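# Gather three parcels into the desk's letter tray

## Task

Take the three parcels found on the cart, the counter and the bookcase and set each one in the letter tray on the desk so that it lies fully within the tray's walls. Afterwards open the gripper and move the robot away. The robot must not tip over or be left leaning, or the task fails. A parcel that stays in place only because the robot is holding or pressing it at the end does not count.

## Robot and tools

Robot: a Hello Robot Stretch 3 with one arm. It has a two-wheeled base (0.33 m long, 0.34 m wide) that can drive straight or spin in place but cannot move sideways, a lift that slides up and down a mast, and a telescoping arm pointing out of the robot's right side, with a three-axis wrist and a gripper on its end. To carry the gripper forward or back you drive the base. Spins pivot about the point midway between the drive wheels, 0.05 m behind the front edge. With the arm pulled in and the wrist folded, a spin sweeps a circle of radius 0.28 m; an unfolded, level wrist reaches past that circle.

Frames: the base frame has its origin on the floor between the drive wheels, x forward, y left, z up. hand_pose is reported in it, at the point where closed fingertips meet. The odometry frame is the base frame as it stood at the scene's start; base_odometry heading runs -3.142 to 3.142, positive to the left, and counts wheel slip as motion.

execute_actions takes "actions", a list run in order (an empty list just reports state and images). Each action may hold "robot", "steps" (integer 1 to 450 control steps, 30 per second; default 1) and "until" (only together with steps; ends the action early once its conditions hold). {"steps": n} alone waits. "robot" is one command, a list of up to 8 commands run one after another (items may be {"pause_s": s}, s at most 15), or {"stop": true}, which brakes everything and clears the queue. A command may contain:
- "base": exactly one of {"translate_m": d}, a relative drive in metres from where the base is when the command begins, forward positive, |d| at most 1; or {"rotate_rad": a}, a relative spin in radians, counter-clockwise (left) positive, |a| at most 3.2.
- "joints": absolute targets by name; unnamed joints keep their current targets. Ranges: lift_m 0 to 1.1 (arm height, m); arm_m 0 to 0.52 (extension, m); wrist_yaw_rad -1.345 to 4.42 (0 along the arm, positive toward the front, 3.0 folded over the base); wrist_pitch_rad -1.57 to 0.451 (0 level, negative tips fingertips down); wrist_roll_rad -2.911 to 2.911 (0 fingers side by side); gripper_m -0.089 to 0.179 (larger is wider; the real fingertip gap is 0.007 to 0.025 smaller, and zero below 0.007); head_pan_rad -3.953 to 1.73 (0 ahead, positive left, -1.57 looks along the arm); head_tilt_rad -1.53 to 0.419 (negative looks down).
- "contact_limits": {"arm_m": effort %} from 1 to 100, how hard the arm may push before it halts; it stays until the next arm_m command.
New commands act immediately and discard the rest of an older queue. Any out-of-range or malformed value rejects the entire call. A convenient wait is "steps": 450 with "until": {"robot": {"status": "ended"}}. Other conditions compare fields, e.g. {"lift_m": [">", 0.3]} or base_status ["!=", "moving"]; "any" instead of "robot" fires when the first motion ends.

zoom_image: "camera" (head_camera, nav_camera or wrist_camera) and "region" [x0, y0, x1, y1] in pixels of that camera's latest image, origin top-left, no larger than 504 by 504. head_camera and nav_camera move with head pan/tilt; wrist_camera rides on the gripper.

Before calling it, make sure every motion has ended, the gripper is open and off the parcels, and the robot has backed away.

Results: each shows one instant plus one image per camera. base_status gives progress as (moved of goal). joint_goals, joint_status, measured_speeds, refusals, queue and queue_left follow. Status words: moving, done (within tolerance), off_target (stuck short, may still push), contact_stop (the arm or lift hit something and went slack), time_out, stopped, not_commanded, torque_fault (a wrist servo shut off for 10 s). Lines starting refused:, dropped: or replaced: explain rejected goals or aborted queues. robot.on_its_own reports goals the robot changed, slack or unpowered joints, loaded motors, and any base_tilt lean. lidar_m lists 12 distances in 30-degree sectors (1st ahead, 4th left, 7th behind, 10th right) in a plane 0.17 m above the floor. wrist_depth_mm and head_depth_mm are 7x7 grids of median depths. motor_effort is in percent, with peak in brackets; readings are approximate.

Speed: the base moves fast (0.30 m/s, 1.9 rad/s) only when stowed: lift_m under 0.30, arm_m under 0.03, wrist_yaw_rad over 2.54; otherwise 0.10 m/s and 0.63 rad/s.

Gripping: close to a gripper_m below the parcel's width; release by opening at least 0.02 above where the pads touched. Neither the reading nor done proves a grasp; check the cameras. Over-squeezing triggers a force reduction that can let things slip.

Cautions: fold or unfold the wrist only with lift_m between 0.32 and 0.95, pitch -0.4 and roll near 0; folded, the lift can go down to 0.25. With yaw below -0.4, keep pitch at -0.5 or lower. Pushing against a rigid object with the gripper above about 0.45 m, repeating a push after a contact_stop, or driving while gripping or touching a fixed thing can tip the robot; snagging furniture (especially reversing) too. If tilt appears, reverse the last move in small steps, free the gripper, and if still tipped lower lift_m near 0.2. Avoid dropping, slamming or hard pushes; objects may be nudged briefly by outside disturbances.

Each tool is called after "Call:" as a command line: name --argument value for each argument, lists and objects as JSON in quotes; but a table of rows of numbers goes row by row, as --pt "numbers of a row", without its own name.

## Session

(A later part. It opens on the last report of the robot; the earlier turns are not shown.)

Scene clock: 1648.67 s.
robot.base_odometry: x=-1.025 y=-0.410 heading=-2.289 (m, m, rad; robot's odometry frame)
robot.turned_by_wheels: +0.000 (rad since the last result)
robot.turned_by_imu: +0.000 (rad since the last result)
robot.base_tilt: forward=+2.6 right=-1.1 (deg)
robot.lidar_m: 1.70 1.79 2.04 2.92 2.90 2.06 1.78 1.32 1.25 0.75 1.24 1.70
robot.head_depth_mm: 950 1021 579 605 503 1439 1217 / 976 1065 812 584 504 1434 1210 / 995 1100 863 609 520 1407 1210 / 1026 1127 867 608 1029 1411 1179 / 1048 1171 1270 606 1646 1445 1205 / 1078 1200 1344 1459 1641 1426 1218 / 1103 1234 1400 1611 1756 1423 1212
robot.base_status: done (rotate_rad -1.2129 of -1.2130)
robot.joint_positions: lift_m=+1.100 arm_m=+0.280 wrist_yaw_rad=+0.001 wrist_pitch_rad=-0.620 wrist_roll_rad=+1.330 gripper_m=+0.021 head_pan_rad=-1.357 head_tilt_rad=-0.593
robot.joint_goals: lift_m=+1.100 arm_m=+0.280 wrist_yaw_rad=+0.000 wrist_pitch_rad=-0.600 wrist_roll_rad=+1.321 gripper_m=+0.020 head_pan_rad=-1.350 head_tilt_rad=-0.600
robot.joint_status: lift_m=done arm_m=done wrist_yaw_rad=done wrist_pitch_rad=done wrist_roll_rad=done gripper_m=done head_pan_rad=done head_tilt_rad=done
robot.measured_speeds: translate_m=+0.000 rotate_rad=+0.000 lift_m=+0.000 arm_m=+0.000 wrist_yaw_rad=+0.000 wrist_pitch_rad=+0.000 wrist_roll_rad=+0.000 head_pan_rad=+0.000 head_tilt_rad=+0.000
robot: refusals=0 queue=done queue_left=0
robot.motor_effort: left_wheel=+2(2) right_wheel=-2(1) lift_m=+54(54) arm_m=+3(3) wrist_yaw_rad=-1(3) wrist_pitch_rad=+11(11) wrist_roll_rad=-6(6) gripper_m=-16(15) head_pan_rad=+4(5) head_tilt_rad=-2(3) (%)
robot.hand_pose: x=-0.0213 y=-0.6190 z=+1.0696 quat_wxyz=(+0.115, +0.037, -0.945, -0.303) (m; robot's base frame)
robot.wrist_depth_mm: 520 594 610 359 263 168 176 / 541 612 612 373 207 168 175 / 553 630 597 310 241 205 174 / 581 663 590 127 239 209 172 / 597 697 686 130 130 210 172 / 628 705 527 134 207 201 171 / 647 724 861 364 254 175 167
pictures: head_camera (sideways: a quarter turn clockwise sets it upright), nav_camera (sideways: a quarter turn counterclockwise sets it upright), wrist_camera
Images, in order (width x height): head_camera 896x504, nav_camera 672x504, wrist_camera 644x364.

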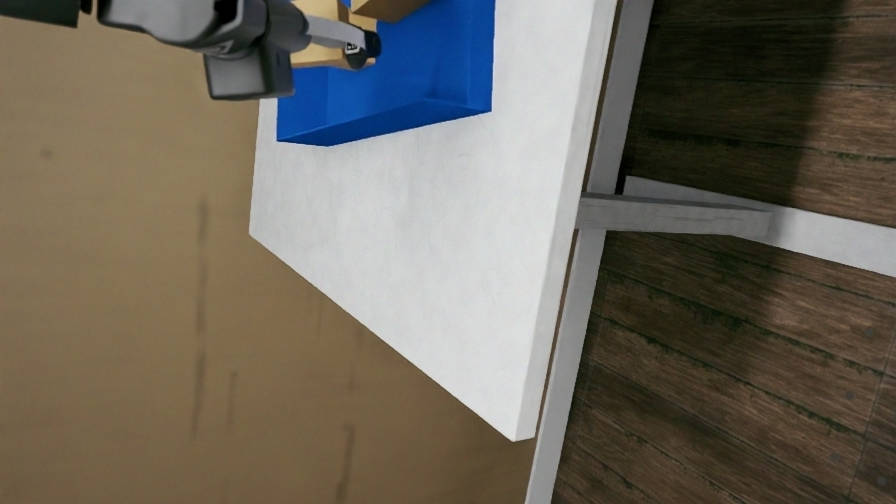

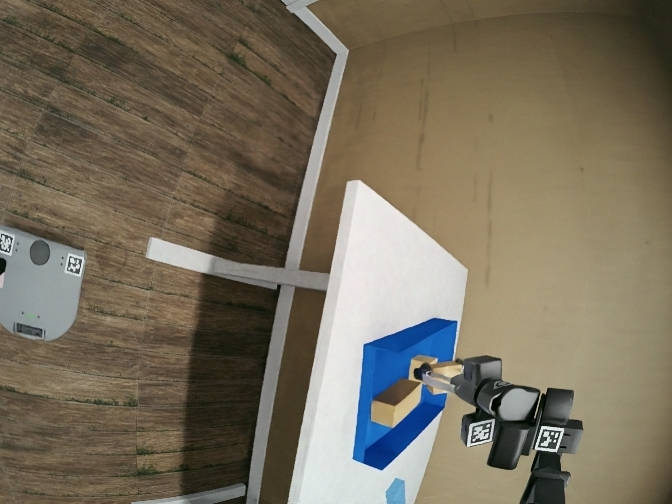

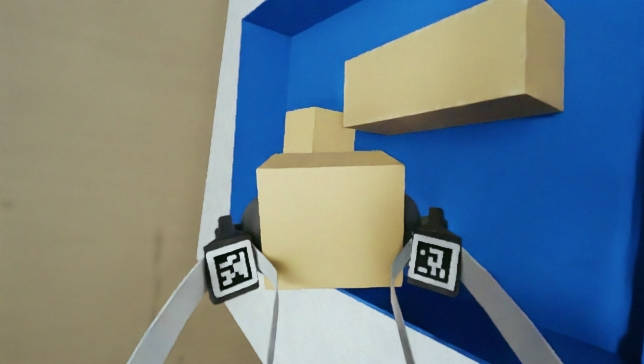

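Call:
execute_actions --actions '[{"robot": {"joints": {"wrist_pitch_rad": -0.9, "arm_m": 0.337, "head_pan_rad": -1.7, "head_tilt_rad": -0.5}}, "steps": 90, "until": {"robot": {"status": "ended"}}}]'

Scene clock: 1673.73 s.
robot.base_odometry: x=-1.025 y=-0.410 heading=-2.289 (m, m, rad; robot's odometry frame)
robot.turned_by_wheels: +0.000 (rad since the last result)
robot.turned_by_imu: +0.000 (rad since the last result)
robot.base_tilt: forward=+2.6 right=-1.0 (deg)
robot.lidar_m: 1.70 1.79 2.05 2.92 2.90 2.06 1.78 1.32 1.24 0.75 1.24 1.69
robot.head_depth_mm: - 1122 1115 678 541 1532 1277 / 975 1109 1113 669 522 1535 1271 / 965 - 891 634 521 1545 1269 / 974 - 886 635 520 1546 1266 / 972 1076 857 671 519 1529 1232 / 974 1063 1097 705 516 1405 1239 / 970 1052 1112 701 517 1484 1263
robot.base_status: done (rotate_rad -1.2129 of -1.2130)
robot.joint_positions: lift_m=+1.100 arm_m=+0.337 wrist_yaw_rad=+0.001 wrist_pitch_rad=-0.909 wrist_roll_rad=+1.330 gripper_m=+0.021 head_pan_rad=-1.693 head_tilt_rad=-0.507
robot.joint_goals: lift_m=+1.100 arm_m=+0.337 wrist_yaw_rad=+0.000 wrist_pitch_rad=-0.900 wrist_roll_rad=+1.321 gripper_m=+0.020 head_pan_rad=-1.700 head_tilt_rad=-0.500
robot.joint_status: lift_m=done arm_m=done wrist_yaw_rad=done wrist_pitch_rad=done wrist_roll_rad=done gripper_m=done head_pan_rad=done head_tilt_rad=done
robot.measured_speeds: translate_m=+0.000 rotate_rad=+0.000 lift_m=+0.000 arm_m=+0.000 wrist_yaw_rad=+0.000 wrist_pitch_rad=+0.000 wrist_roll_rad=+0.000 head_pan_rad=+0.000 head_tilt_rad=+0.000
robot: refusals=0 queue=done queue_left=0
robot.motor_effort: left_wheel=+2(2) right_wheel=-1(2) lift_m=+54(54) arm_m=+3(1) wrist_yaw_rad=-1(1) wrist_pitch_rad=+5(10) wrist_roll_rad=-6(6) gripper_m=-16(16) head_pan_rad=-4(35) head_tilt_rad=+2(10) (%)
robot.hand_pose: x=-0.0214 y=-0.6198 z=+1.0212 quat_wxyz=(+0.109, +0.053, -0.892, -0.436) (m; robot's base frame)
robot.wrist_depth_mm: 502 340 309 181 150 167 151 / 527 342 299 183 159 168 152 / 546 346 260 243 207 177 153 / 558 349 315 127 194 177 153 / 576 354 324 130 129 178 154 / 607 463 285 134 198 176 155 / 636 714 335 256 163 164 156
pictures: head_camera (sideways: a quarter turn clockwise sets it upright), nav_camera (sideways: a quarter turn counterclockwise sets it upright), wrist_camera
Images, in order (width x height): head_camera 896x504, nav_camera 672x504, wrist_camera 644x364.

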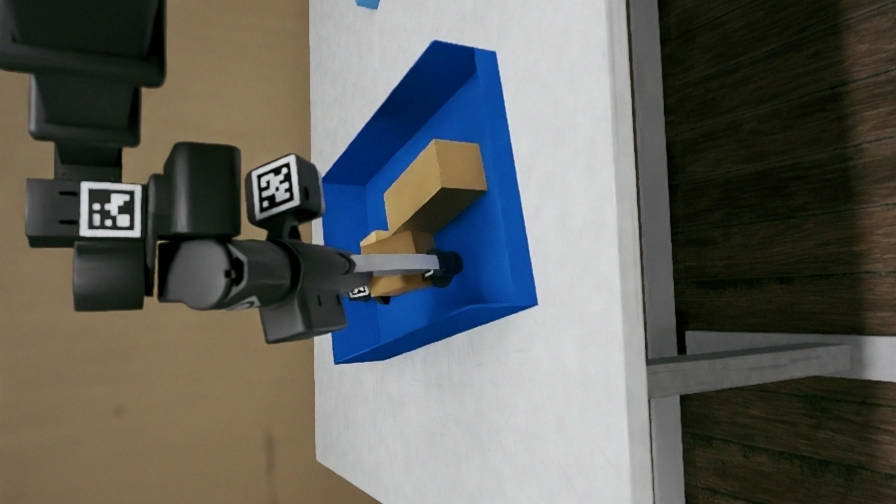

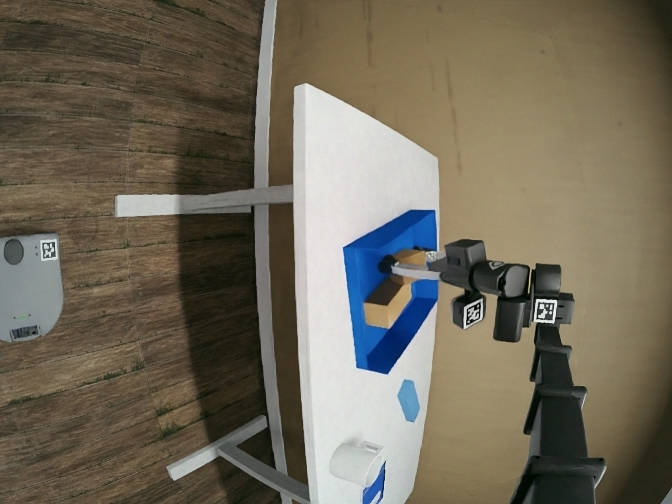

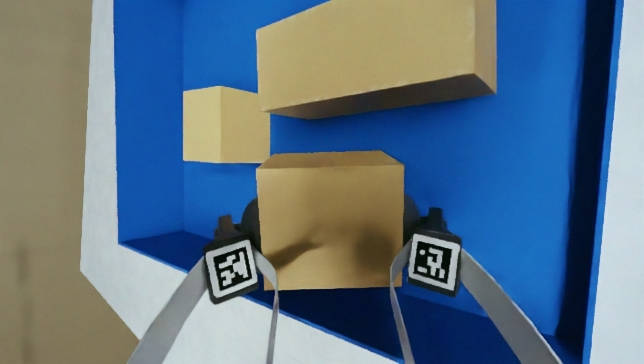

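Call:
zoom_image --camera "head_camera" --region '[280, 100, 600, 400]'

Region (280, 100, 600, 400) of head_camera's 896x504 image, scaled by 1.575, with more detail than that image has; it fills the top 472 rows of this view, and the rest is white.

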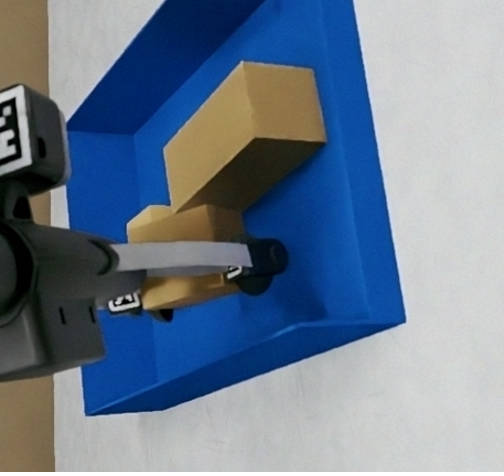

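Call:
execute_actions --actions '[{"robot": {"joints": {"wrist_pitch_rad": -1.2, "arm_m": 0.406}}, "steps": 90, "until": {"robot": {"status": "ended"}}}]'

Scene clock: 1686.40 s.
robot.base_odometry: x=-1.025 y=-0.410 heading=-2.289 (m, m, rad; robot's odometry frame)
robot.turned_by_wheels: +0.000 (rad since the last result)
robot.turned_by_imu: +0.000 (rad since the last result)
robot.base_tilt: forward=+2.5 right=-1.2 (deg)
robot.lidar_m: 1.70 1.79 2.04 2.92 2.90 2.06 1.77 1.32 1.25 0.75 1.25 1.69
robot.head_depth_mm: - 1124 1121 678 543 1535 1285 / - 1107 1112 668 522 1548 1267 / 973 1106 901 636 521 1547 1269 / 968 - 886 635 517 1530 1273 / 974 1070 862 669 519 1539 1232 / 969 1064 1098 703 519 1407 1235 / 966 1056 1118 701 515 1480 1259
robot.base_status: done (rotate_rad -1.2129 of -1.2130)
robot.joint_positions: lift_m=+1.100 arm_m=+0.406 wrist_yaw_rad=+0.001 wrist_pitch_rad=-1.202 wrist_roll_rad=+1.329 gripper_m=+0.021 head_pan_rad=-1.693 head_tilt_rad=-0.507
robot.joint_goals: lift_m=+1.100 arm_m=+0.406 wrist_yaw_rad=+0.000 wrist_pitch_rad=-1.200 wrist_roll_rad=+1.321 gripper_m=+0.020 head_pan_rad=-1.700 head_tilt_rad=-0.500
robot.joint_status: lift_m=done arm_m=done wrist_yaw_rad=done wrist_pitch_rad=done wrist_roll_rad=done gripper_m=done head_pan_rad=done head_tilt_rad=done
robot.measured_speeds: translate_m=+0.000 rotate_rad=+0.000 lift_m=+0.000 arm_m=+0.000 wrist_yaw_rad=+0.000 wrist_pitch_rad=+0.000 wrist_roll_rad=+0.000 head_pan_rad=+0.000 head_tilt_rad=+0.000
robot: refusals=0 queue=done queue_left=0
robot.motor_effort: left_wheel=+2(2) right_wheel=-1(1) lift_m=+55(55) arm_m=+2(4) wrist_yaw_rad=-1(2) wrist_pitch_rad=+0(3) wrist_roll_rad=-5(6) gripper_m=-16(15) head_pan_rad=-4(4) head_tilt_rad=+2(2) (%)
robot.hand_pose: x=-0.0215 y=-0.6203 z=+0.9906 quat_wxyz=(+0.100, +0.068, -0.819, -0.562) (m; robot's base frame)
robot.wrist_depth_mm: 259 239 154 138 126 158 145 / 261 195 159 145 145 161 149 / 261 196 221 199 180 165 151 / 274 253 229 127 178 168 153 / 278 266 239 130 130 170 157 / 234 218 191 134 188 171 157 / 332 296 180 161 161 160 163
pictures: head_camera (sideways: a quarter turn clockwise sets it upright), nav_camera (sideways: a quarter turn counterclockwise sets it upright), wrist_camera
Images, in order (width x height): head_camera 896x504, nav_camera 672x504, wrist_camera 644x364.

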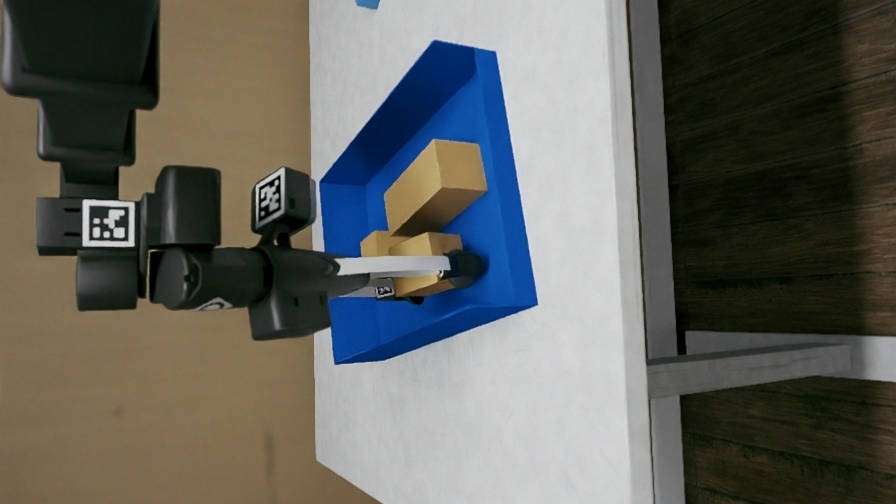

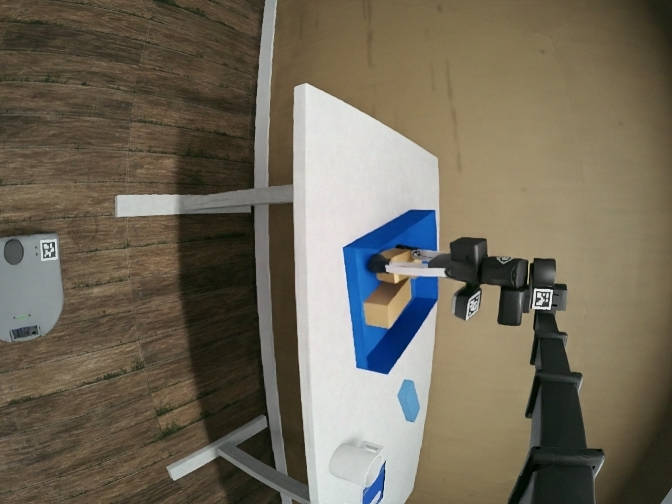

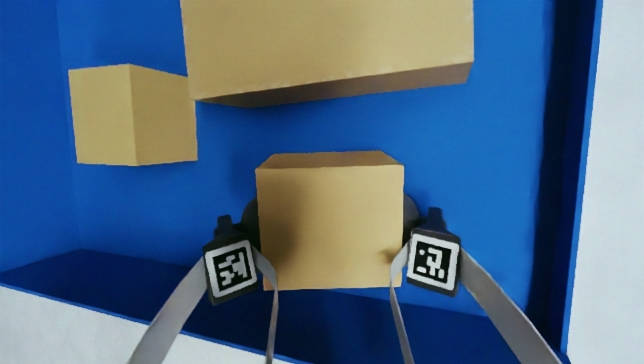

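Call:
execute_actions --actions '[{"robot": {"joints": {"wrist_pitch_rad": -1.4, "arm_m": 0.456}}, "steps": 90, "until": {"robot": {"status": "ended"}}}]'

Scene clock: 1704.47 s.
robot.base_odometry: x=-1.025 y=-0.410 heading=-2.289 (m, m, rad; robot's odometry frame)
robot.turned_by_wheels: +0.000 (rad since the last result)
robot.turned_by_imu: +0.000 (rad since the last result)
robot.base_tilt: forward=+2.6 right=-1.1 (deg)
robot.lidar_m: 1.70 1.79 2.04 2.92 2.90 2.06 1.78 1.32 1.25 0.75 1.24 1.70
robot.head_depth_mm: - 1116 1123 679 545 1553 1269 / - 1114 1118 670 522 1540 1271 / 970 1101 906 636 521 1543 1275 / 969 - 888 637 519 1522 1271 / 976 1071 869 668 518 1521 1242 / 976 1070 1102 705 518 1391 1237 / 968 1053 1111 701 516 1485 1261
robot.base_status: done (rotate_rad -1.2129 of -1.2130)
robot.joint_positions: lift_m=+1.100 arm_m=+0.456 wrist_yaw_rad=+0.001 wrist_pitch_rad=-1.396 wrist_roll_rad=+1.328 gripper_m=+0.021 head_pan_rad=-1.693 head_tilt_rad=-0.507
robot.joint_goals: lift_m=+1.100 arm_m=+0.456 wrist_yaw_rad=+0.000 wrist_pitch_rad=-1.400 wrist_roll_rad=+1.321 gripper_m=+0.020 head_pan_rad=-1.700 head_tilt_rad=-0.500
robot.joint_status: lift_m=done arm_m=done wrist_yaw_rad=done wrist_pitch_rad=done wrist_roll_rad=done gripper_m=done head_pan_rad=done head_tilt_rad=done
robot.measured_speeds: translate_m=+0.000 rotate_rad=+0.000 lift_m=+0.000 arm_m=+0.000 wrist_yaw_rad=+0.000 wrist_pitch_rad=+0.000 wrist_roll_rad=+0.000 head_pan_rad=+0.000 head_tilt_rad=+0.000
robot: refusals=0 queue=done queue_left=0
robot.motor_effort: left_wheel=+2(2) right_wheel=-2(1) lift_m=+54(55) arm_m=+3(4) wrist_yaw_rad=-1(1) wrist_pitch_rad=-2(3) wrist_roll_rad=-5(5) gripper_m=-15(16) head_pan_rad=-4(4) head_tilt_rad=+2(2) (%)
robot.hand_pose: x=-0.0216 y=-0.6211 z=+0.9818 quat_wxyz=(+0.093, +0.078, -0.760, -0.638) (m; robot's base frame)
robot.wrist_depth_mm: 201 193 132 126 120 160 155 / 152 176 136 131 147 165 158 / 155 187 195 185 177 169 162 / 221 209 201 126 178 174 167 / 229 218 208 130 130 178 172 / 218 216 190 135 188 181 177 / 172 167 162 161 160 159 182
pictures: head_camera (sideways: a quarter turn clockwise sets it upright), nav_camera (sideways: a quarter turn counterclockwise sets it upright), wrist_camera
Images, in order (width x height): head_camera 896x504, nav_camera 672x504, wrist_camera 644x364.

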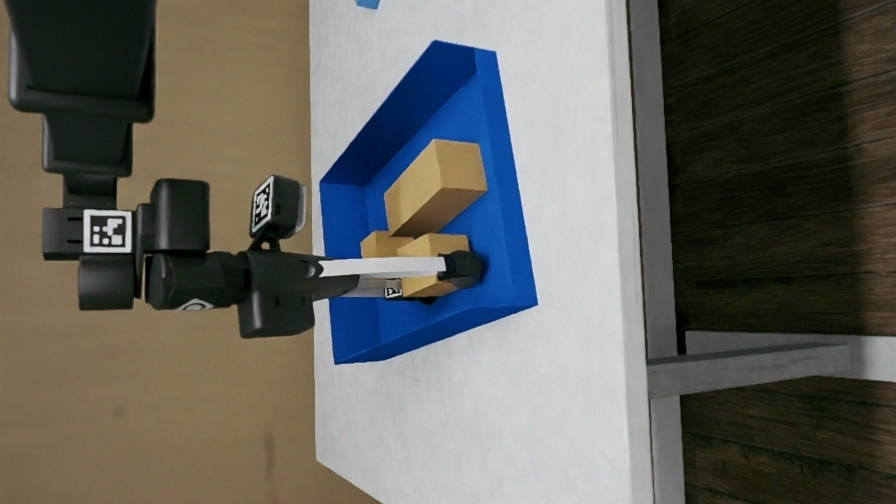

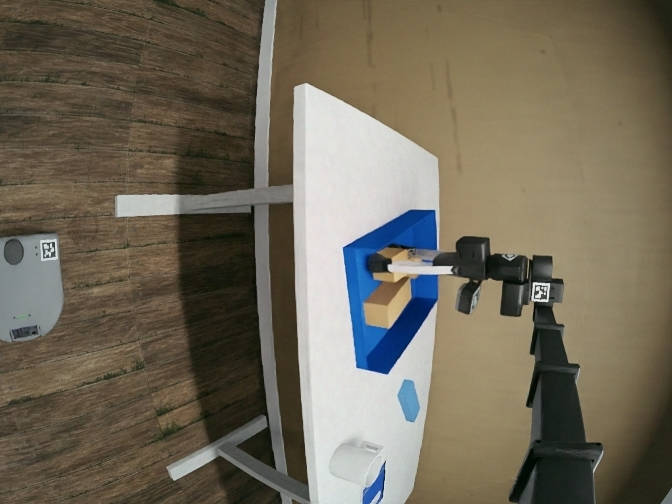

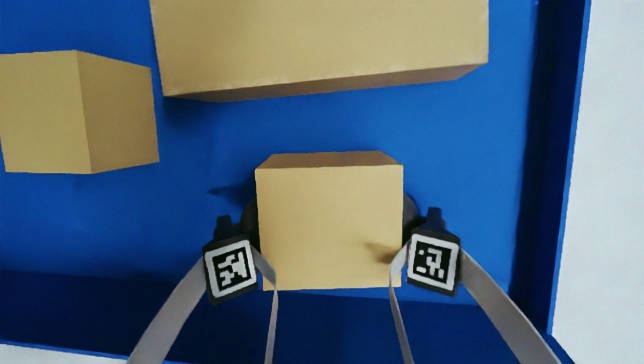

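Call:
execute_actions --actions '[]'

Scene clock: 1720.13 s.
robot.base_odometry: x=-1.025 y=-0.410 heading=-2.289 (m, m, rad; robot's odometry frame)
robot.turned_by_wheels: +0.000 (rad since the last result)
robot.turned_by_imu: +0.000 (rad since the last result)
robot.base_tilt: forward=+2.4 right=-1.2 (deg)
robot.lidar_m: 1.70 1.79 2.05 2.91 2.89 2.06 1.78 1.32 1.25 0.75 1.25 1.70
robot.head_depth_mm: - 1121 1116 679 542 1537 1272 / - 1106 1114 673 521 1542 1270 / 976 1100 906 636 521 1531 1272 / 968 - 888 637 519 1542 1265 / 974 1074 870 667 518 1533 1237 / 981 1061 1101 702 518 1402 1234 / 968 1054 1111 700 515 1477 1277
robot.base_status: done (rotate_rad -1.2129 of -1.2130)
robot.joint_positions: lift_m=+1.100 arm_m=+0.456 wrist_yaw_rad=+0.001 wrist_pitch_rad=-1.396 wrist_roll_rad=+1.328 gripper_m=+0.021 head_pan_rad=-1.693 head_tilt_rad=-0.507
robot.joint_goals: lift_m=+1.100 arm_m=+0.456 wrist_yaw_rad=+0.000 wrist_pitch_rad=-1.400 wrist_roll_rad=+1.321 gripper_m=+0.020 head_pan_rad=-1.700 head_tilt_rad=-0.500
robot.joint_status: lift_m=done arm_m=done wrist_yaw_rad=done wrist_pitch_rad=done wrist_roll_rad=done gripper_m=done head_pan_rad=done head_tilt_rad=done
robot.measured_speeds: translate_m=+0.000 rotate_rad=+0.000 lift_m=+0.000 arm_m=+0.000 wrist_yaw_rad=+0.000 wrist_pitch_rad=+0.000 wrist_roll_rad=+0.000 head_pan_rad=+0.000 head_tilt_rad=+0.000
robot: refusals=0 queue=done queue_left=0
robot.motor_effort: left_wheel=+2(2) right_wheel=-1(2) lift_m=+54(54) arm_m=+3(2) wrist_yaw_rad=-1(1) wrist_pitch_rad=-2(2) wrist_roll_rad=-5(5) gripper_m=-15(15) head_pan_rad=-4(4) head_tilt_rad=+2(2) (%)
robot.hand_pose: x=-0.0216 y=-0.6211 z=+0.9818 quat_wxyz=(+0.093, +0.078, -0.760, -0.638) (m; robot's base frame)
robot.wrist_depth_mm: 201 193 132 126 121 160 155 / 152 176 136 131 148 165 158 / 155 187 194 186 177 170 163 / 221 209 200 126 178 174 167 / 229 218 208 130 130 178 172 / 217 216 191 135 188 181 177 / 172 167 162 161 160 159 182
pictures: head_camera (sideways: a quarter turn clockwise sets it upright), nav_camera (sideways: a quarter turn counterclockwise sets it upright), wrist_camera
Images, in order (width x height): head_camera 896x504, nav_camera 672x504, wrist_camera 644x364.

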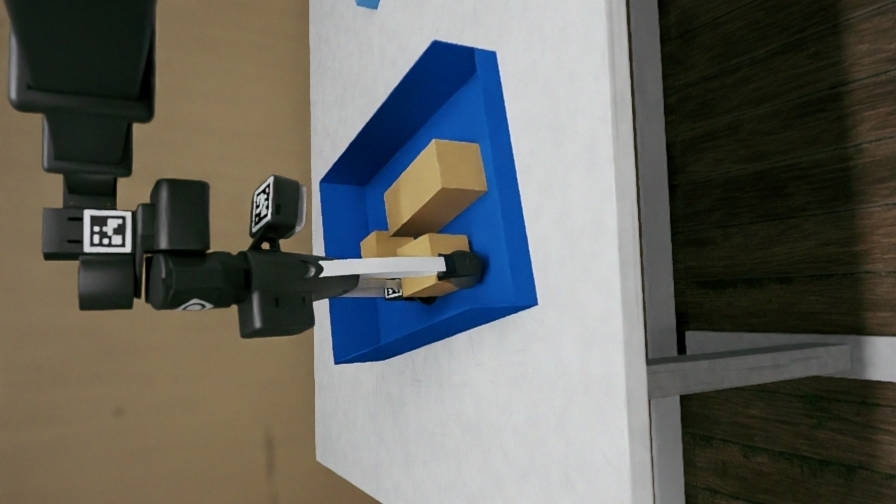

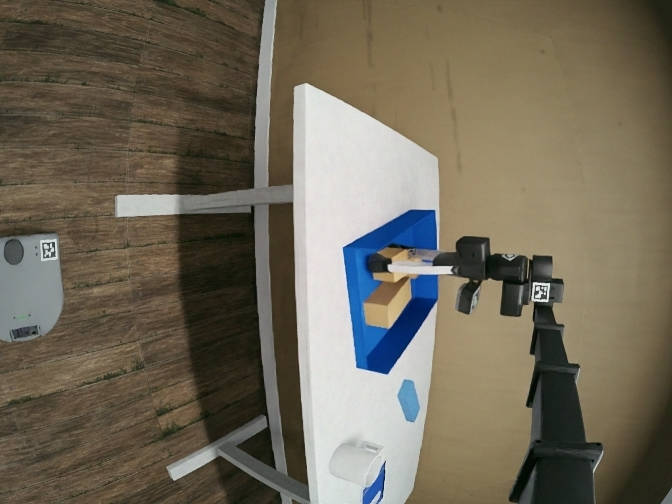

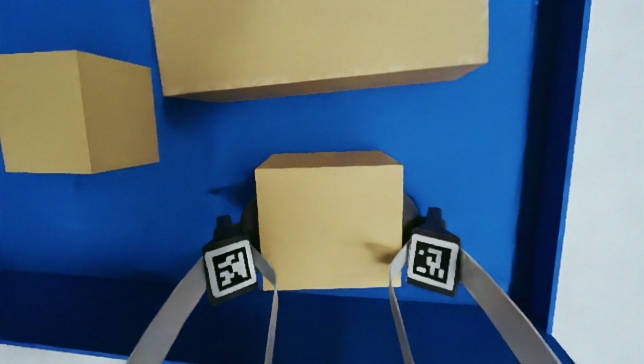

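Call:
execute_actions --actions '[{"robot": {"joints": {"wrist_pitch_rad": -1.5, "arm_m": 0.478}}, "steps": 90, "until": {"robot": {"status": "ended"}}}]'

Scene clock: 1727.10 s.
robot.base_odometry: x=-1.025 y=-0.410 heading=-2.289 (m, m, rad; robot's odometry frame)
robot.turned_by_wheels: +0.000 (rad since the last result)
robot.turned_by_imu: +0.000 (rad since the last result)
robot.base_tilt: forward=+2.5 right=-1.1 (deg)
robot.lidar_m: 1.70 1.78 2.04 2.92 2.89 2.06 1.77 1.32 1.25 0.75 1.25 1.70
robot.head_depth_mm: - 1122 1121 680 543 1531 1278 / - 1105 1117 670 521 1549 1277 / 973 1103 965 638 521 1552 1270 / 968 - 892 636 521 1532 1269 / 974 1071 869 664 518 1527 1231 / 978 1061 1094 703 518 1420 1235 / 968 1053 1107 699 518 1476 1274
robot.base_status: done (rotate_rad -1.2129 of -1.2130)
robot.joint_positions: lift_m=+1.100 arm_m=+0.478 wrist_yaw_rad=+0.001 wrist_pitch_rad=-1.494 wrist_roll_rad=+1.328 gripper_m=+0.021 head_pan_rad=-1.693 head_tilt_rad=-0.507
robot.joint_goals: lift_m=+1.100 arm_m=+0.478 wrist_yaw_rad=+0.000 wrist_pitch_rad=-1.500 wrist_roll_rad=+1.321 gripper_m=+0.020 head_pan_rad=-1.700 head_tilt_rad=-0.500
robot.joint_status: lift_m=done arm_m=done wrist_yaw_rad=done wrist_pitch_rad=done wrist_roll_rad=done gripper_m=done head_pan_rad=done head_tilt_rad=done
robot.measured_speeds: translate_m=+0.000 rotate_rad=+0.000 lift_m=+0.000 arm_m=+0.000 wrist_yaw_rad=+0.000 wrist_pitch_rad=+0.000 wrist_roll_rad=+0.000 head_pan_rad=+0.000 head_tilt_rad=+0.000
robot: refusals=0 queue=done queue_left=0
robot.motor_effort: left_wheel=+2(2) right_wheel=-1(1) lift_m=+54(54) arm_m=+3(2) wrist_yaw_rad=-1(1) wrist_pitch_rad=-4(4) wrist_roll_rad=-4(5) gripper_m=-15(15) head_pan_rad=-4(4) head_tilt_rad=+2(2) (%)
robot.hand_pose: x=-0.0216 y=-0.6180 z=+0.9810 quat_wxyz=(+0.089, +0.082, -0.728, -0.675) (m; robot's base frame)
robot.wrist_depth_mm: 181 130 126 123 121 164 164 / 143 172 130 128 158 170 170 / 146 187 186 183 179 176 174 / 201 197 192 126 182 181 179 / 206 204 199 130 130 186 185 / 214 208 189 134 186 187 191 / 163 162 161 160 160 158 197
pictures: head_camera (sideways: a quarter turn clockwise sets it upright), nav_camera (sideways: a quarter turn counterclockwise sets it upright), wrist_camera
Images, in order (width x height): head_camera 896x504, nav_camera 672x504, wrist_camera 644x364.

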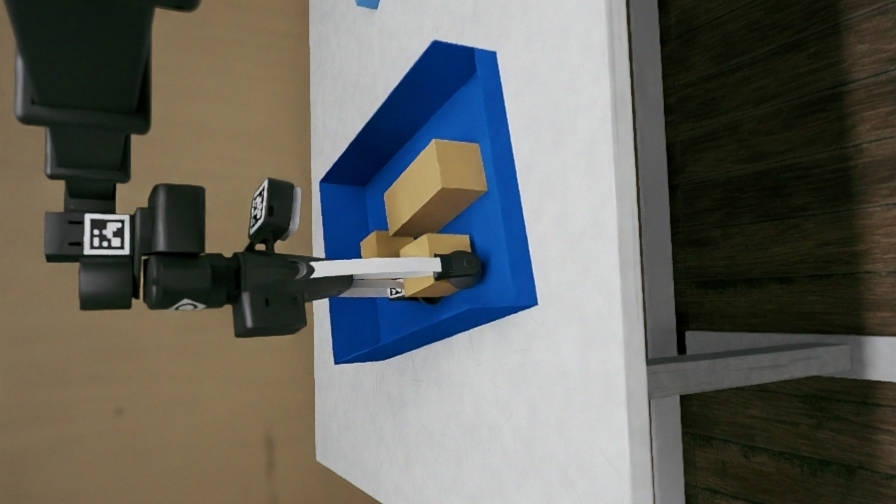

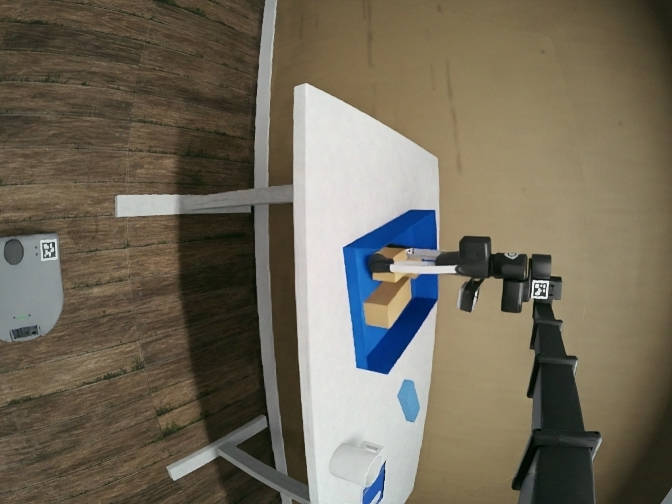

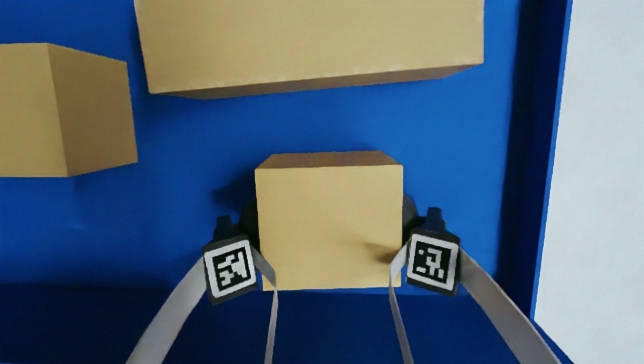

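Call:
execute_actions --actions '[{"robot": {"joints": {"gripper_m": 0.10}}, "steps": 60, "until": {"robot": {"status": "ended"}}}]'

Scene clock: 1736.47 s.
robot.base_odometry: x=-1.025 y=-0.410 heading=-2.289 (m, m, rad; robot's odometry frame)
robot.turned_by_wheels: +0.000 (rad since the last result)
robot.turned_by_imu: +0.000 (rad since the last result)
robot.base_tilt: forward=+2.7 right=-1.2 (deg)
robot.lidar_m: 1.70 1.79 2.05 2.92 2.90 2.07 1.77 1.33 1.25 0.75 1.24 1.69
robot.head_depth_mm: - 1124 1122 678 543 1542 1274 / - 1102 1116 671 522 1526 1279 / 976 1102 966 635 520 1537 1267 / 965 - 886 667 521 1526 1269 / 974 1073 867 659 518 1534 1237 / 972 1063 1097 703 517 1393 1237 / 970 1051 1121 702 516 1491 1260
robot.base_status: done (rotate_rad -1.2129 of -1.2130)
robot.joint_positions: lift_m=+1.100 arm_m=+0.478 wrist_yaw_rad=+0.001 wrist_pitch_rad=-1.494 wrist_roll_rad=+1.328 gripper_m=+0.100 head_pan_rad=-1.693 head_tilt_rad=-0.507
robot.joint_goals: lift_m=+1.100 arm_m=+0.478 wrist_yaw_rad=+0.000 wrist_pitch_rad=-1.500 wrist_roll_rad=+1.321 gripper_m=+0.100 head_pan_rad=-1.700 head_tilt_rad=-0.500
robot.joint_status: lift_m=done arm_m=done wrist_yaw_rad=done wrist_pitch_rad=done wrist_roll_rad=done gripper_m=done head_pan_rad=done head_tilt_rad=done
robot.measured_speeds: translate_m=+0.000 rotate_rad=+0.000 lift_m=+0.000 arm_m=+0.000 wrist_yaw_rad=+0.000 wrist_pitch_rad=+0.000 wrist_roll_rad=+0.000 head_pan_rad=+0.000 head_tilt_rad=+0.000
robot: refusals=0 queue=done queue_left=0
robot.motor_effort: left_wheel=+2(2) right_wheel=-1(1) lift_m=+54(54) arm_m=+2(2) wrist_yaw_rad=-1(1) wrist_pitch_rad=-4(4) wrist_roll_rad=-4(5) gripper_m=-1(84) head_pan_rad=-4(5) head_tilt_rad=+2(3) (%)
robot.hand_pose: x=-0.0216 y=-0.6180 z=+0.9810 quat_wxyz=(+0.089, +0.082, -0.728, -0.675) (m; robot's base frame)
robot.wrist_depth_mm: 182 130 126 123 121 164 165 / 143 172 130 129 158 169 169 / 145 188 187 183 179 175 175 / 200 197 192 140 184 180 180 / 207 203 197 142 166 182 186 / 212 209 199 148 195 184 192 / 163 163 162 161 160 159 197
pictures: head_camera (sideways: a quarter turn clockwise sets it upright), nav_camera (sideways: a quarter turn counterclockwise sets it upright), wrist_camera
Images, in order (width x height): head_camera 896x504, nav_camera 672x504, wrist_camera 644x364.

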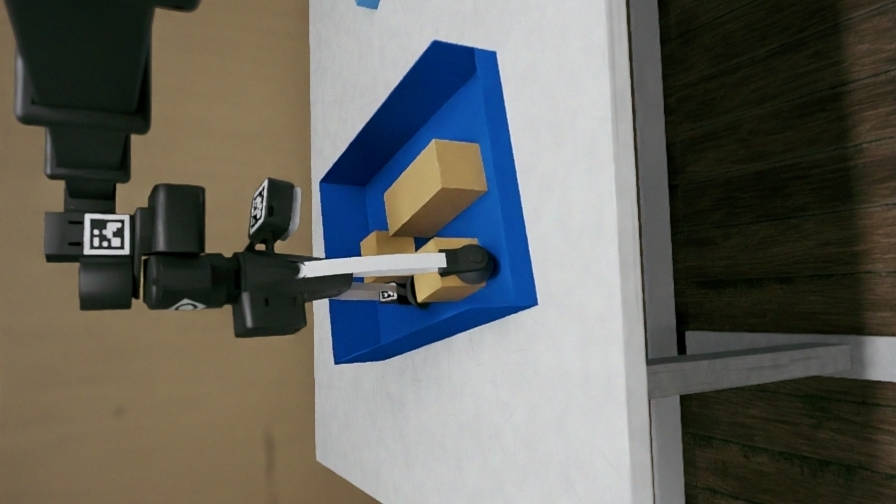

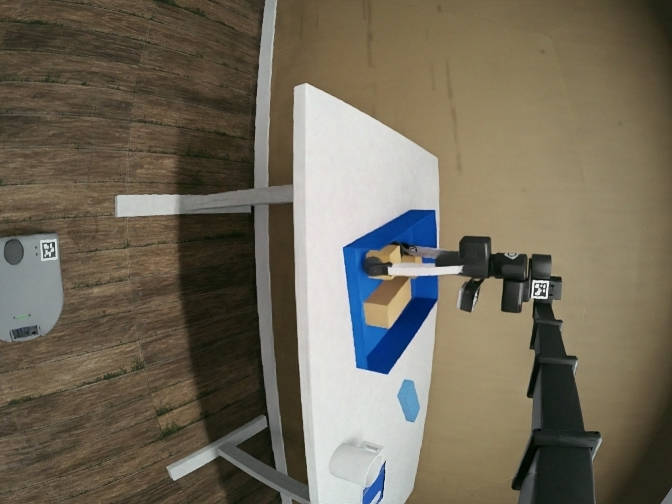

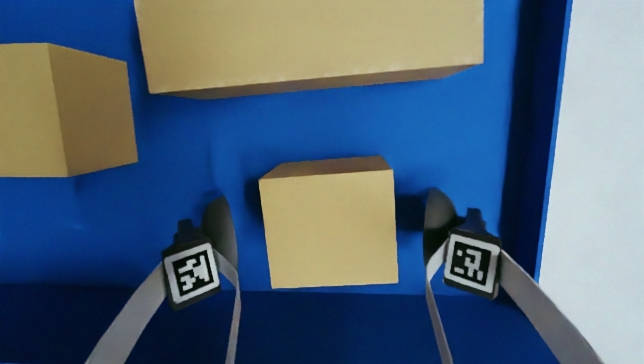

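Call:
execute_actions --actions '[{"robot": [{"joints": {"wrist_pitch_rad": -1.35, "arm_m": 0.435}}, {"joints": {"wrist_pitch_rad": -1.2, "arm_m": 0.392}}], "steps": 150, "until": {"robot": {"status": "ended"}}}]'

Scene clock: 1771.77 s.
robot.base_odometry: x=-1.025 y=-0.410 heading=-2.289 (m, m, rad; robot's odometry frame)
robot.turned_by_wheels: +0.000 (rad since the last result)
robot.turned_by_imu: +0.000 (rad since the last result)
robot.base_tilt: forward=+2.5 right=-1.1 (deg)
robot.lidar_m: 1.70 1.79 2.04 2.92 2.90 2.06 1.78 1.32 1.25 0.75 1.25 1.70
robot.head_depth_mm: - 1115 1125 678 542 1538 1268 / - 1107 1118 671 521 1543 1277 / 975 1110 893 637 521 1530 1271 / 968 - 883 668 520 1532 1264 / 977 1075 859 666 519 1523 1238 / 976 1068 1101 706 518 1409 1235 / 965 1051 1112 703 515 1490 1278
robot.base_status: done (rotate_rad -1.2129 of -1.2130)
robot.joint_positions: lift_m=+1.100 arm_m=+0.392 wrist_yaw_rad=+0.001 wrist_pitch_rad=-1.206 wrist_roll_rad=+1.328 gripper_m=+0.100 head_pan_rad=-1.693 head_tilt_rad=-0.507
robot.joint_goals: lift_m=+1.100 arm_m=+0.392 wrist_yaw_rad=+0.000 wrist_pitch_rad=-1.200 wrist_roll_rad=+1.321 gripper_m=+0.100 head_pan_rad=-1.700 head_tilt_rad=-0.500
robot.joint_status: lift_m=done arm_m=done wrist_yaw_rad=done wrist_pitch_rad=done wrist_roll_rad=done gripper_m=done head_pan_rad=done head_tilt_rad=done
robot.measured_speeds: translate_m=+0.000 rotate_rad=+0.000 lift_m=+0.000 arm_m=+0.000 wrist_yaw_rad=+0.000 wrist_pitch_rad=+0.000 wrist_roll_rad=+0.000 head_pan_rad=+0.000 head_tilt_rad=+0.000
robot: refusals=0 queue=done queue_left=0
robot.motor_effort: left_wheel=+2(2) right_wheel=-1(2) lift_m=+49(54) arm_m=-3(0) wrist_yaw_rad=-1(1) wrist_pitch_rad=+3(15) wrist_roll_rad=-4(5) gripper_m=+0(2) head_pan_rad=-4(4) head_tilt_rad=+4(3) (%)
robot.hand_pose: x=-0.0215 y=-0.6060 z=+0.9905 quat_wxyz=(+0.100, +0.069, -0.817, -0.563) (m; robot's base frame)
robot.wrist_depth_mm: 263 238 153 138 129 159 148 / 262 202 161 153 171 163 152 / 207 204 221 199 181 166 154 / 280 257 227 154 185 168 156 / 280 267 166 157 192 167 159 / 236 211 197 202 191 175 162 / 328 276 174 156 155 156 162
pictures: head_camera (sideways: a quarter turn clockwise sets it upright), nav_camera (sideways: a quarter turn counterclockwise sets it upright), wrist_camera
Images, in order (width x height): head_camera 896x504, nav_camera 672x504, wrist_camera 644x364.

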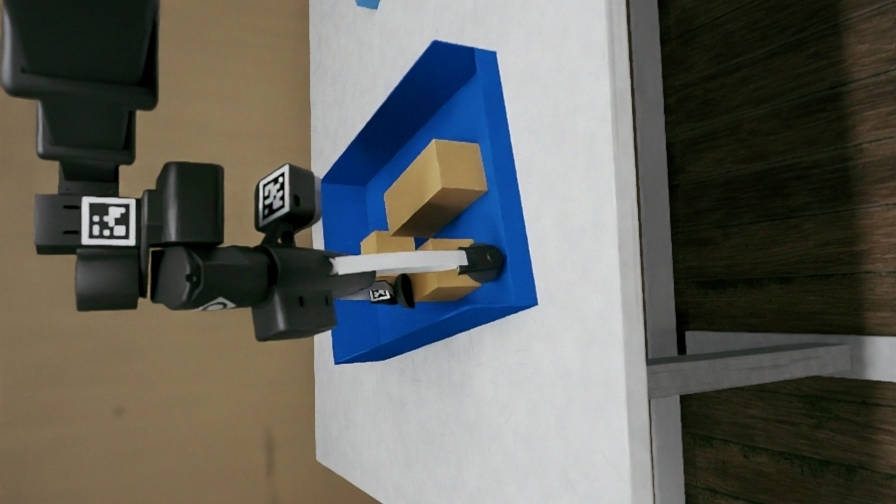

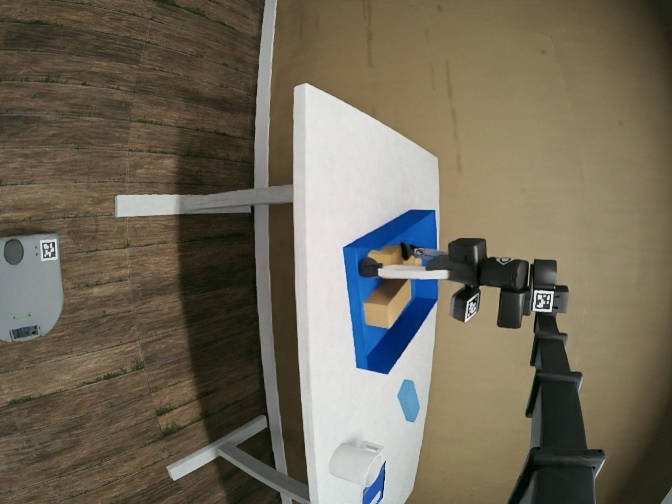

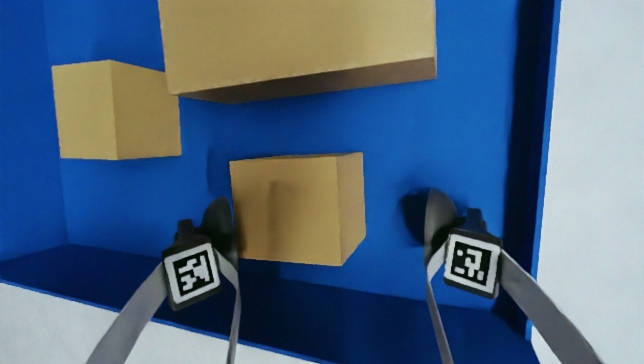

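Call:
execute_actions --actions '[{"robot": [{"joints": {"gripper_m": 0.13}}, {"joints": {"wrist_pitch_rad": -1.05, "arm_m": 0.36}}], "steps": 150, "until": {"robot": {"status": "ended"}}}]'

Scene clock: 1783.93 s.
robot.base_odometry: x=-1.025 y=-0.410 heading=-2.289 (m, m, rad; robot's odometry frame)
robot.turned_by_wheels: +0.000 (rad since the last result)
robot.turned_by_imu: +0.000 (rad since the last result)
robot.base_tilt: forward=+2.5 right=-1.1 (deg)
robot.lidar_m: 1.70 1.79 2.04 2.92 2.89 2.06 1.78 1.32 1.25 0.75 1.25 1.70
robot.head_depth_mm: - 1126 1118 676 543 1540 1270 / - 1114 1114 671 523 1550 1269 / 974 1114 893 638 520 1539 1272 / 967 - 889 670 520 1546 1264 / 978 1072 855 666 518 1521 1244 / 974 1060 1095 704 518 1392 1233 / 968 1057 1118 701 516 1483 1261
robot.base_status: done (rotate_rad -1.2129 of -1.2130)
robot.joint_positions: lift_m=+1.100 arm_m=+0.360 wrist_yaw_rad=+0.001 wrist_pitch_rad=-1.059 wrist_roll_rad=+1.328 gripper_m=+0.130 head_pan_rad=-1.693 head_tilt_rad=-0.507
robot.joint_goals: lift_m=+1.100 arm_m=+0.360 wrist_yaw_rad=+0.000 wrist_pitch_rad=-1.050 wrist_roll_rad=+1.321 gripper_m=+0.130 head_pan_rad=-1.700 head_tilt_rad=-0.500
robot.joint_status: lift_m=done arm_m=done wrist_yaw_rad=done wrist_pitch_rad=done wrist_roll_rad=done gripper_m=done head_pan_rad=done head_tilt_rad=done
robot.measured_speeds: translate_m=+0.000 rotate_rad=+0.000 lift_m=+0.000 arm_m=+0.000 wrist_yaw_rad=+0.000 wrist_pitch_rad=+0.000 wrist_roll_rad=+0.000 head_pan_rad=+0.000 head_tilt_rad=+0.000
robot: refusals=0 queue=done queue_left=0
robot.motor_effort: left_wheel=+1(3) right_wheel=-1(3) lift_m=+48(49) arm_m=-2(3) wrist_yaw_rad=-2(1) wrist_pitch_rad=+4(15) wrist_roll_rad=-4(4) gripper_m=+0(87) head_pan_rad=-4(5) head_tilt_rad=+2(3) (%)
robot.hand_pose: x=-0.0215 y=-0.6096 z=+1.0032 quat_wxyz=(+0.105, +0.061, -0.856, -0.502) (m; robot's base frame)
robot.wrist_depth_mm: 279 301 182 155 137 164 147 / 286 285 188 165 158 166 149 / 293 232 247 219 190 168 150 / 295 311 262 169 190 169 152 / 297 313 264 168 193 165 154 / 440 - 215 216 194 176 155 / 622 342 276 166 158 154 163
pictures: head_camera (sideways: a quarter turn clockwise sets it upright), nav_camera (sideways: a quarter turn counterclockwise sets it upright), wrist_camera
Images, in order (width x height): head_camera 896x504, nav_camera 672x504, wrist_camera 644x364.

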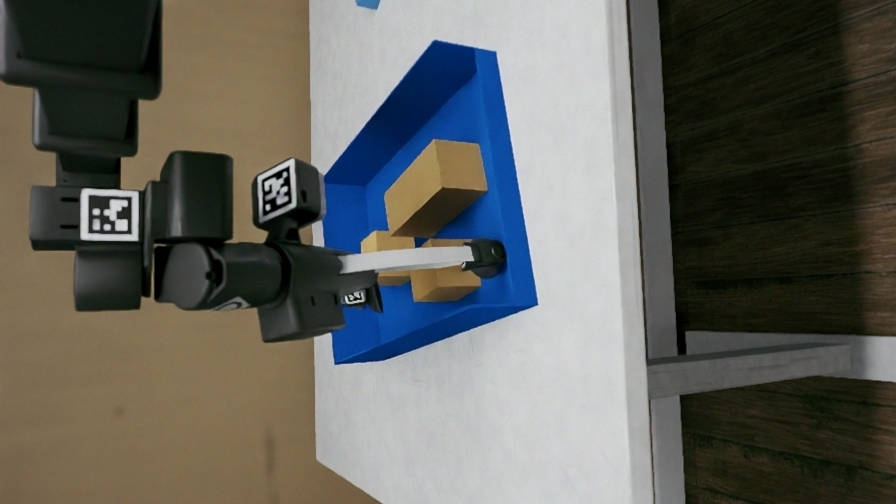

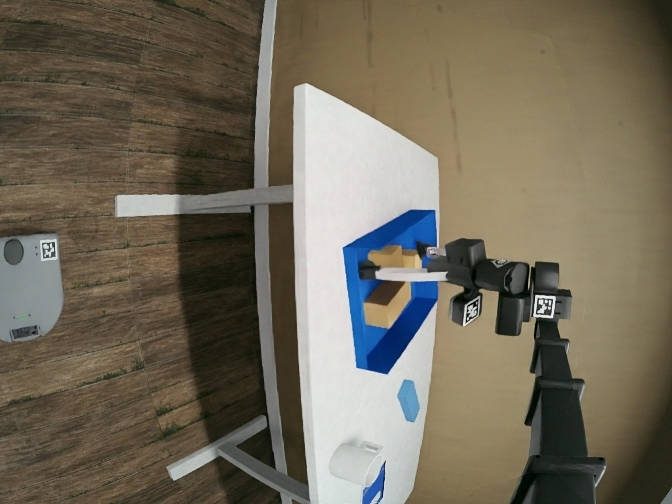

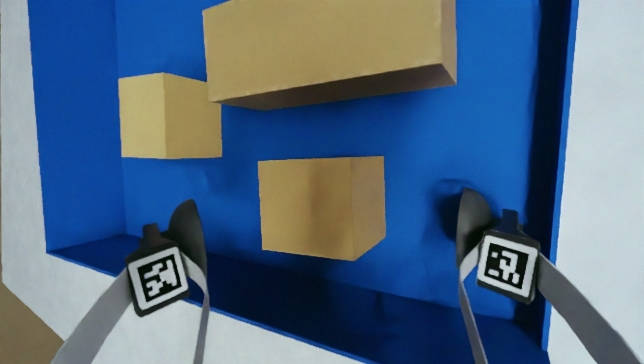

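Call:
execute_actions --actions '[{"robot": [{"joints": {"wrist_pitch_rad": -0.9, "arm_m": 0.32}}, {"joints": {"wrist_pitch_rad": -0.75, "arm_m": 0.285}}, {"joints": {"wrist_pitch_rad": -0.6, "arm_m": 0.25}}], "steps": 240, "until": {"robot": {"status": "ended"}}}]'

Scene clock: 1790.83 s.
robot.base_odometry: x=-1.025 y=-0.410 heading=-2.289 (m, m, rad; robot's odometry frame)
robot.turned_by_wheels: +0.000 (rad since the last result)
robot.turned_by_imu: +0.000 (rad since the last result)
robot.base_tilt: forward=+2.5 right=-1.1 (deg)
robot.lidar_m: 1.70 1.79 2.04 2.91 2.90 2.06 1.78 1.32 1.25 0.75 1.24 1.70
robot.head_depth_mm: - 1124 1120 680 545 1527 1274 / - 1087 1072 672 523 1540 1277 / - - 885 635 521 1527 1281 / 972 - - 637 520 1540 1274 / 970 1070 875 667 519 1530 1233 / 976 1056 1101 702 517 1392 1243 / 965 1059 1122 705 519 1477 1255
robot.base_status: done (rotate_rad -1.2129 of -1.2130)
robot.joint_positions: lift_m=+1.100 arm_m=+0.250 wrist_yaw_rad=+0.001 wrist_pitch_rad=-0.617 wrist_roll_rad=+1.328 gripper_m=+0.130 head_pan_rad=-1.693 head_tilt_rad=-0.507
robot.joint_goals: lift_m=+1.100 arm_m=+0.250 wrist_yaw_rad=+0.000 wrist_pitch_rad=-0.600 wrist_roll_rad=+1.321 gripper_m=+0.130 head_pan_rad=-1.700 head_tilt_rad=-0.500
robot.joint_status: lift_m=done arm_m=done wrist_yaw_rad=done wrist_pitch_rad=done wrist_roll_rad=done gripper_m=done head_pan_rad=done head_tilt_rad=done
robot.measured_speeds: translate_m=+0.000 rotate_rad=+0.000 lift_m=+0.000 arm_m=+0.000 wrist_yaw_rad=+0.000 wrist_pitch_rad=+0.000 wrist_roll_rad=+0.000 head_pan_rad=+0.000 head_tilt_rad=+0.000
robot: refusals=0 queue=done queue_left=0
robot.motor_effort: left_wheel=+2(2) right_wheel=-1(1) lift_m=+48(48) arm_m=-3(2) wrist_yaw_rad=-1(1) wrist_pitch_rad=+9(10) wrist_roll_rad=-4(4) gripper_m=+0(0) head_pan_rad=-4(4) head_tilt_rad=+2(3) (%)
robot.hand_pose: x=-0.0213 y=-0.5902 z=+1.0704 quat_wxyz=(+0.116, +0.037, -0.946, -0.302) (m; robot's base frame)
robot.wrist_depth_mm: 543 615 630 360 226 196 169 / 561 627 617 378 208 195 171 / 583 644 450 327 258 212 172 / 593 687 456 346 232 209 169 / 619 688 501 340 238 195 171 / 653 - 539 364 234 202 169 / 663 783 868 361 265 170 165
pictures: head_camera (sideways: a quarter turn clockwise sets it upright), nav_camera (sideways: a quarter turn counterclockwise sets it upright), wrist_camera
Images, in order (width x height): head_camera 896x504, nav_camera 672x504, wrist_camera 644x364.

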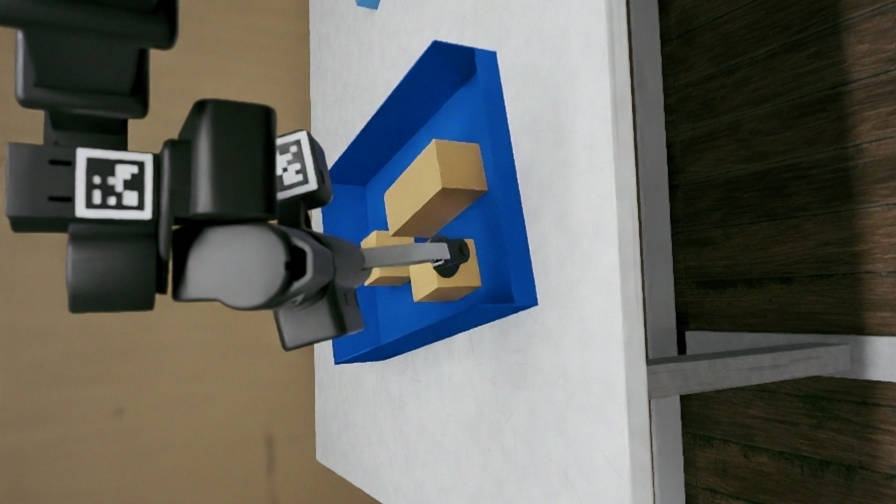

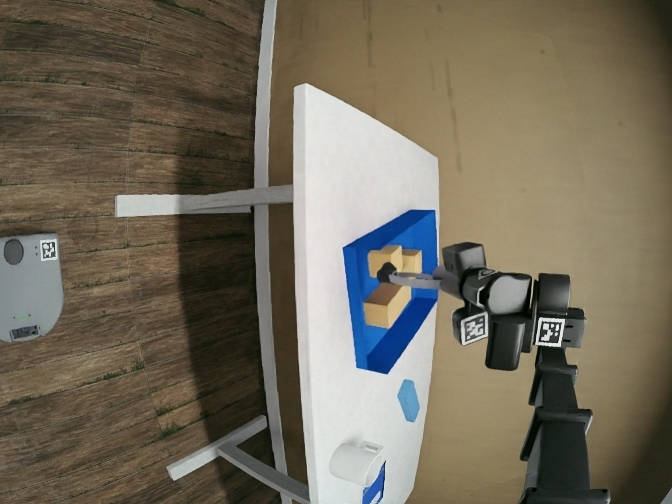

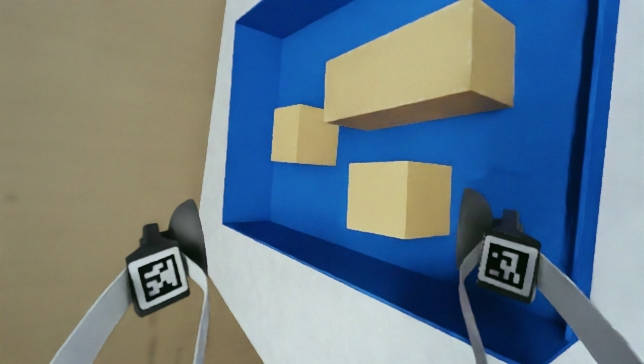

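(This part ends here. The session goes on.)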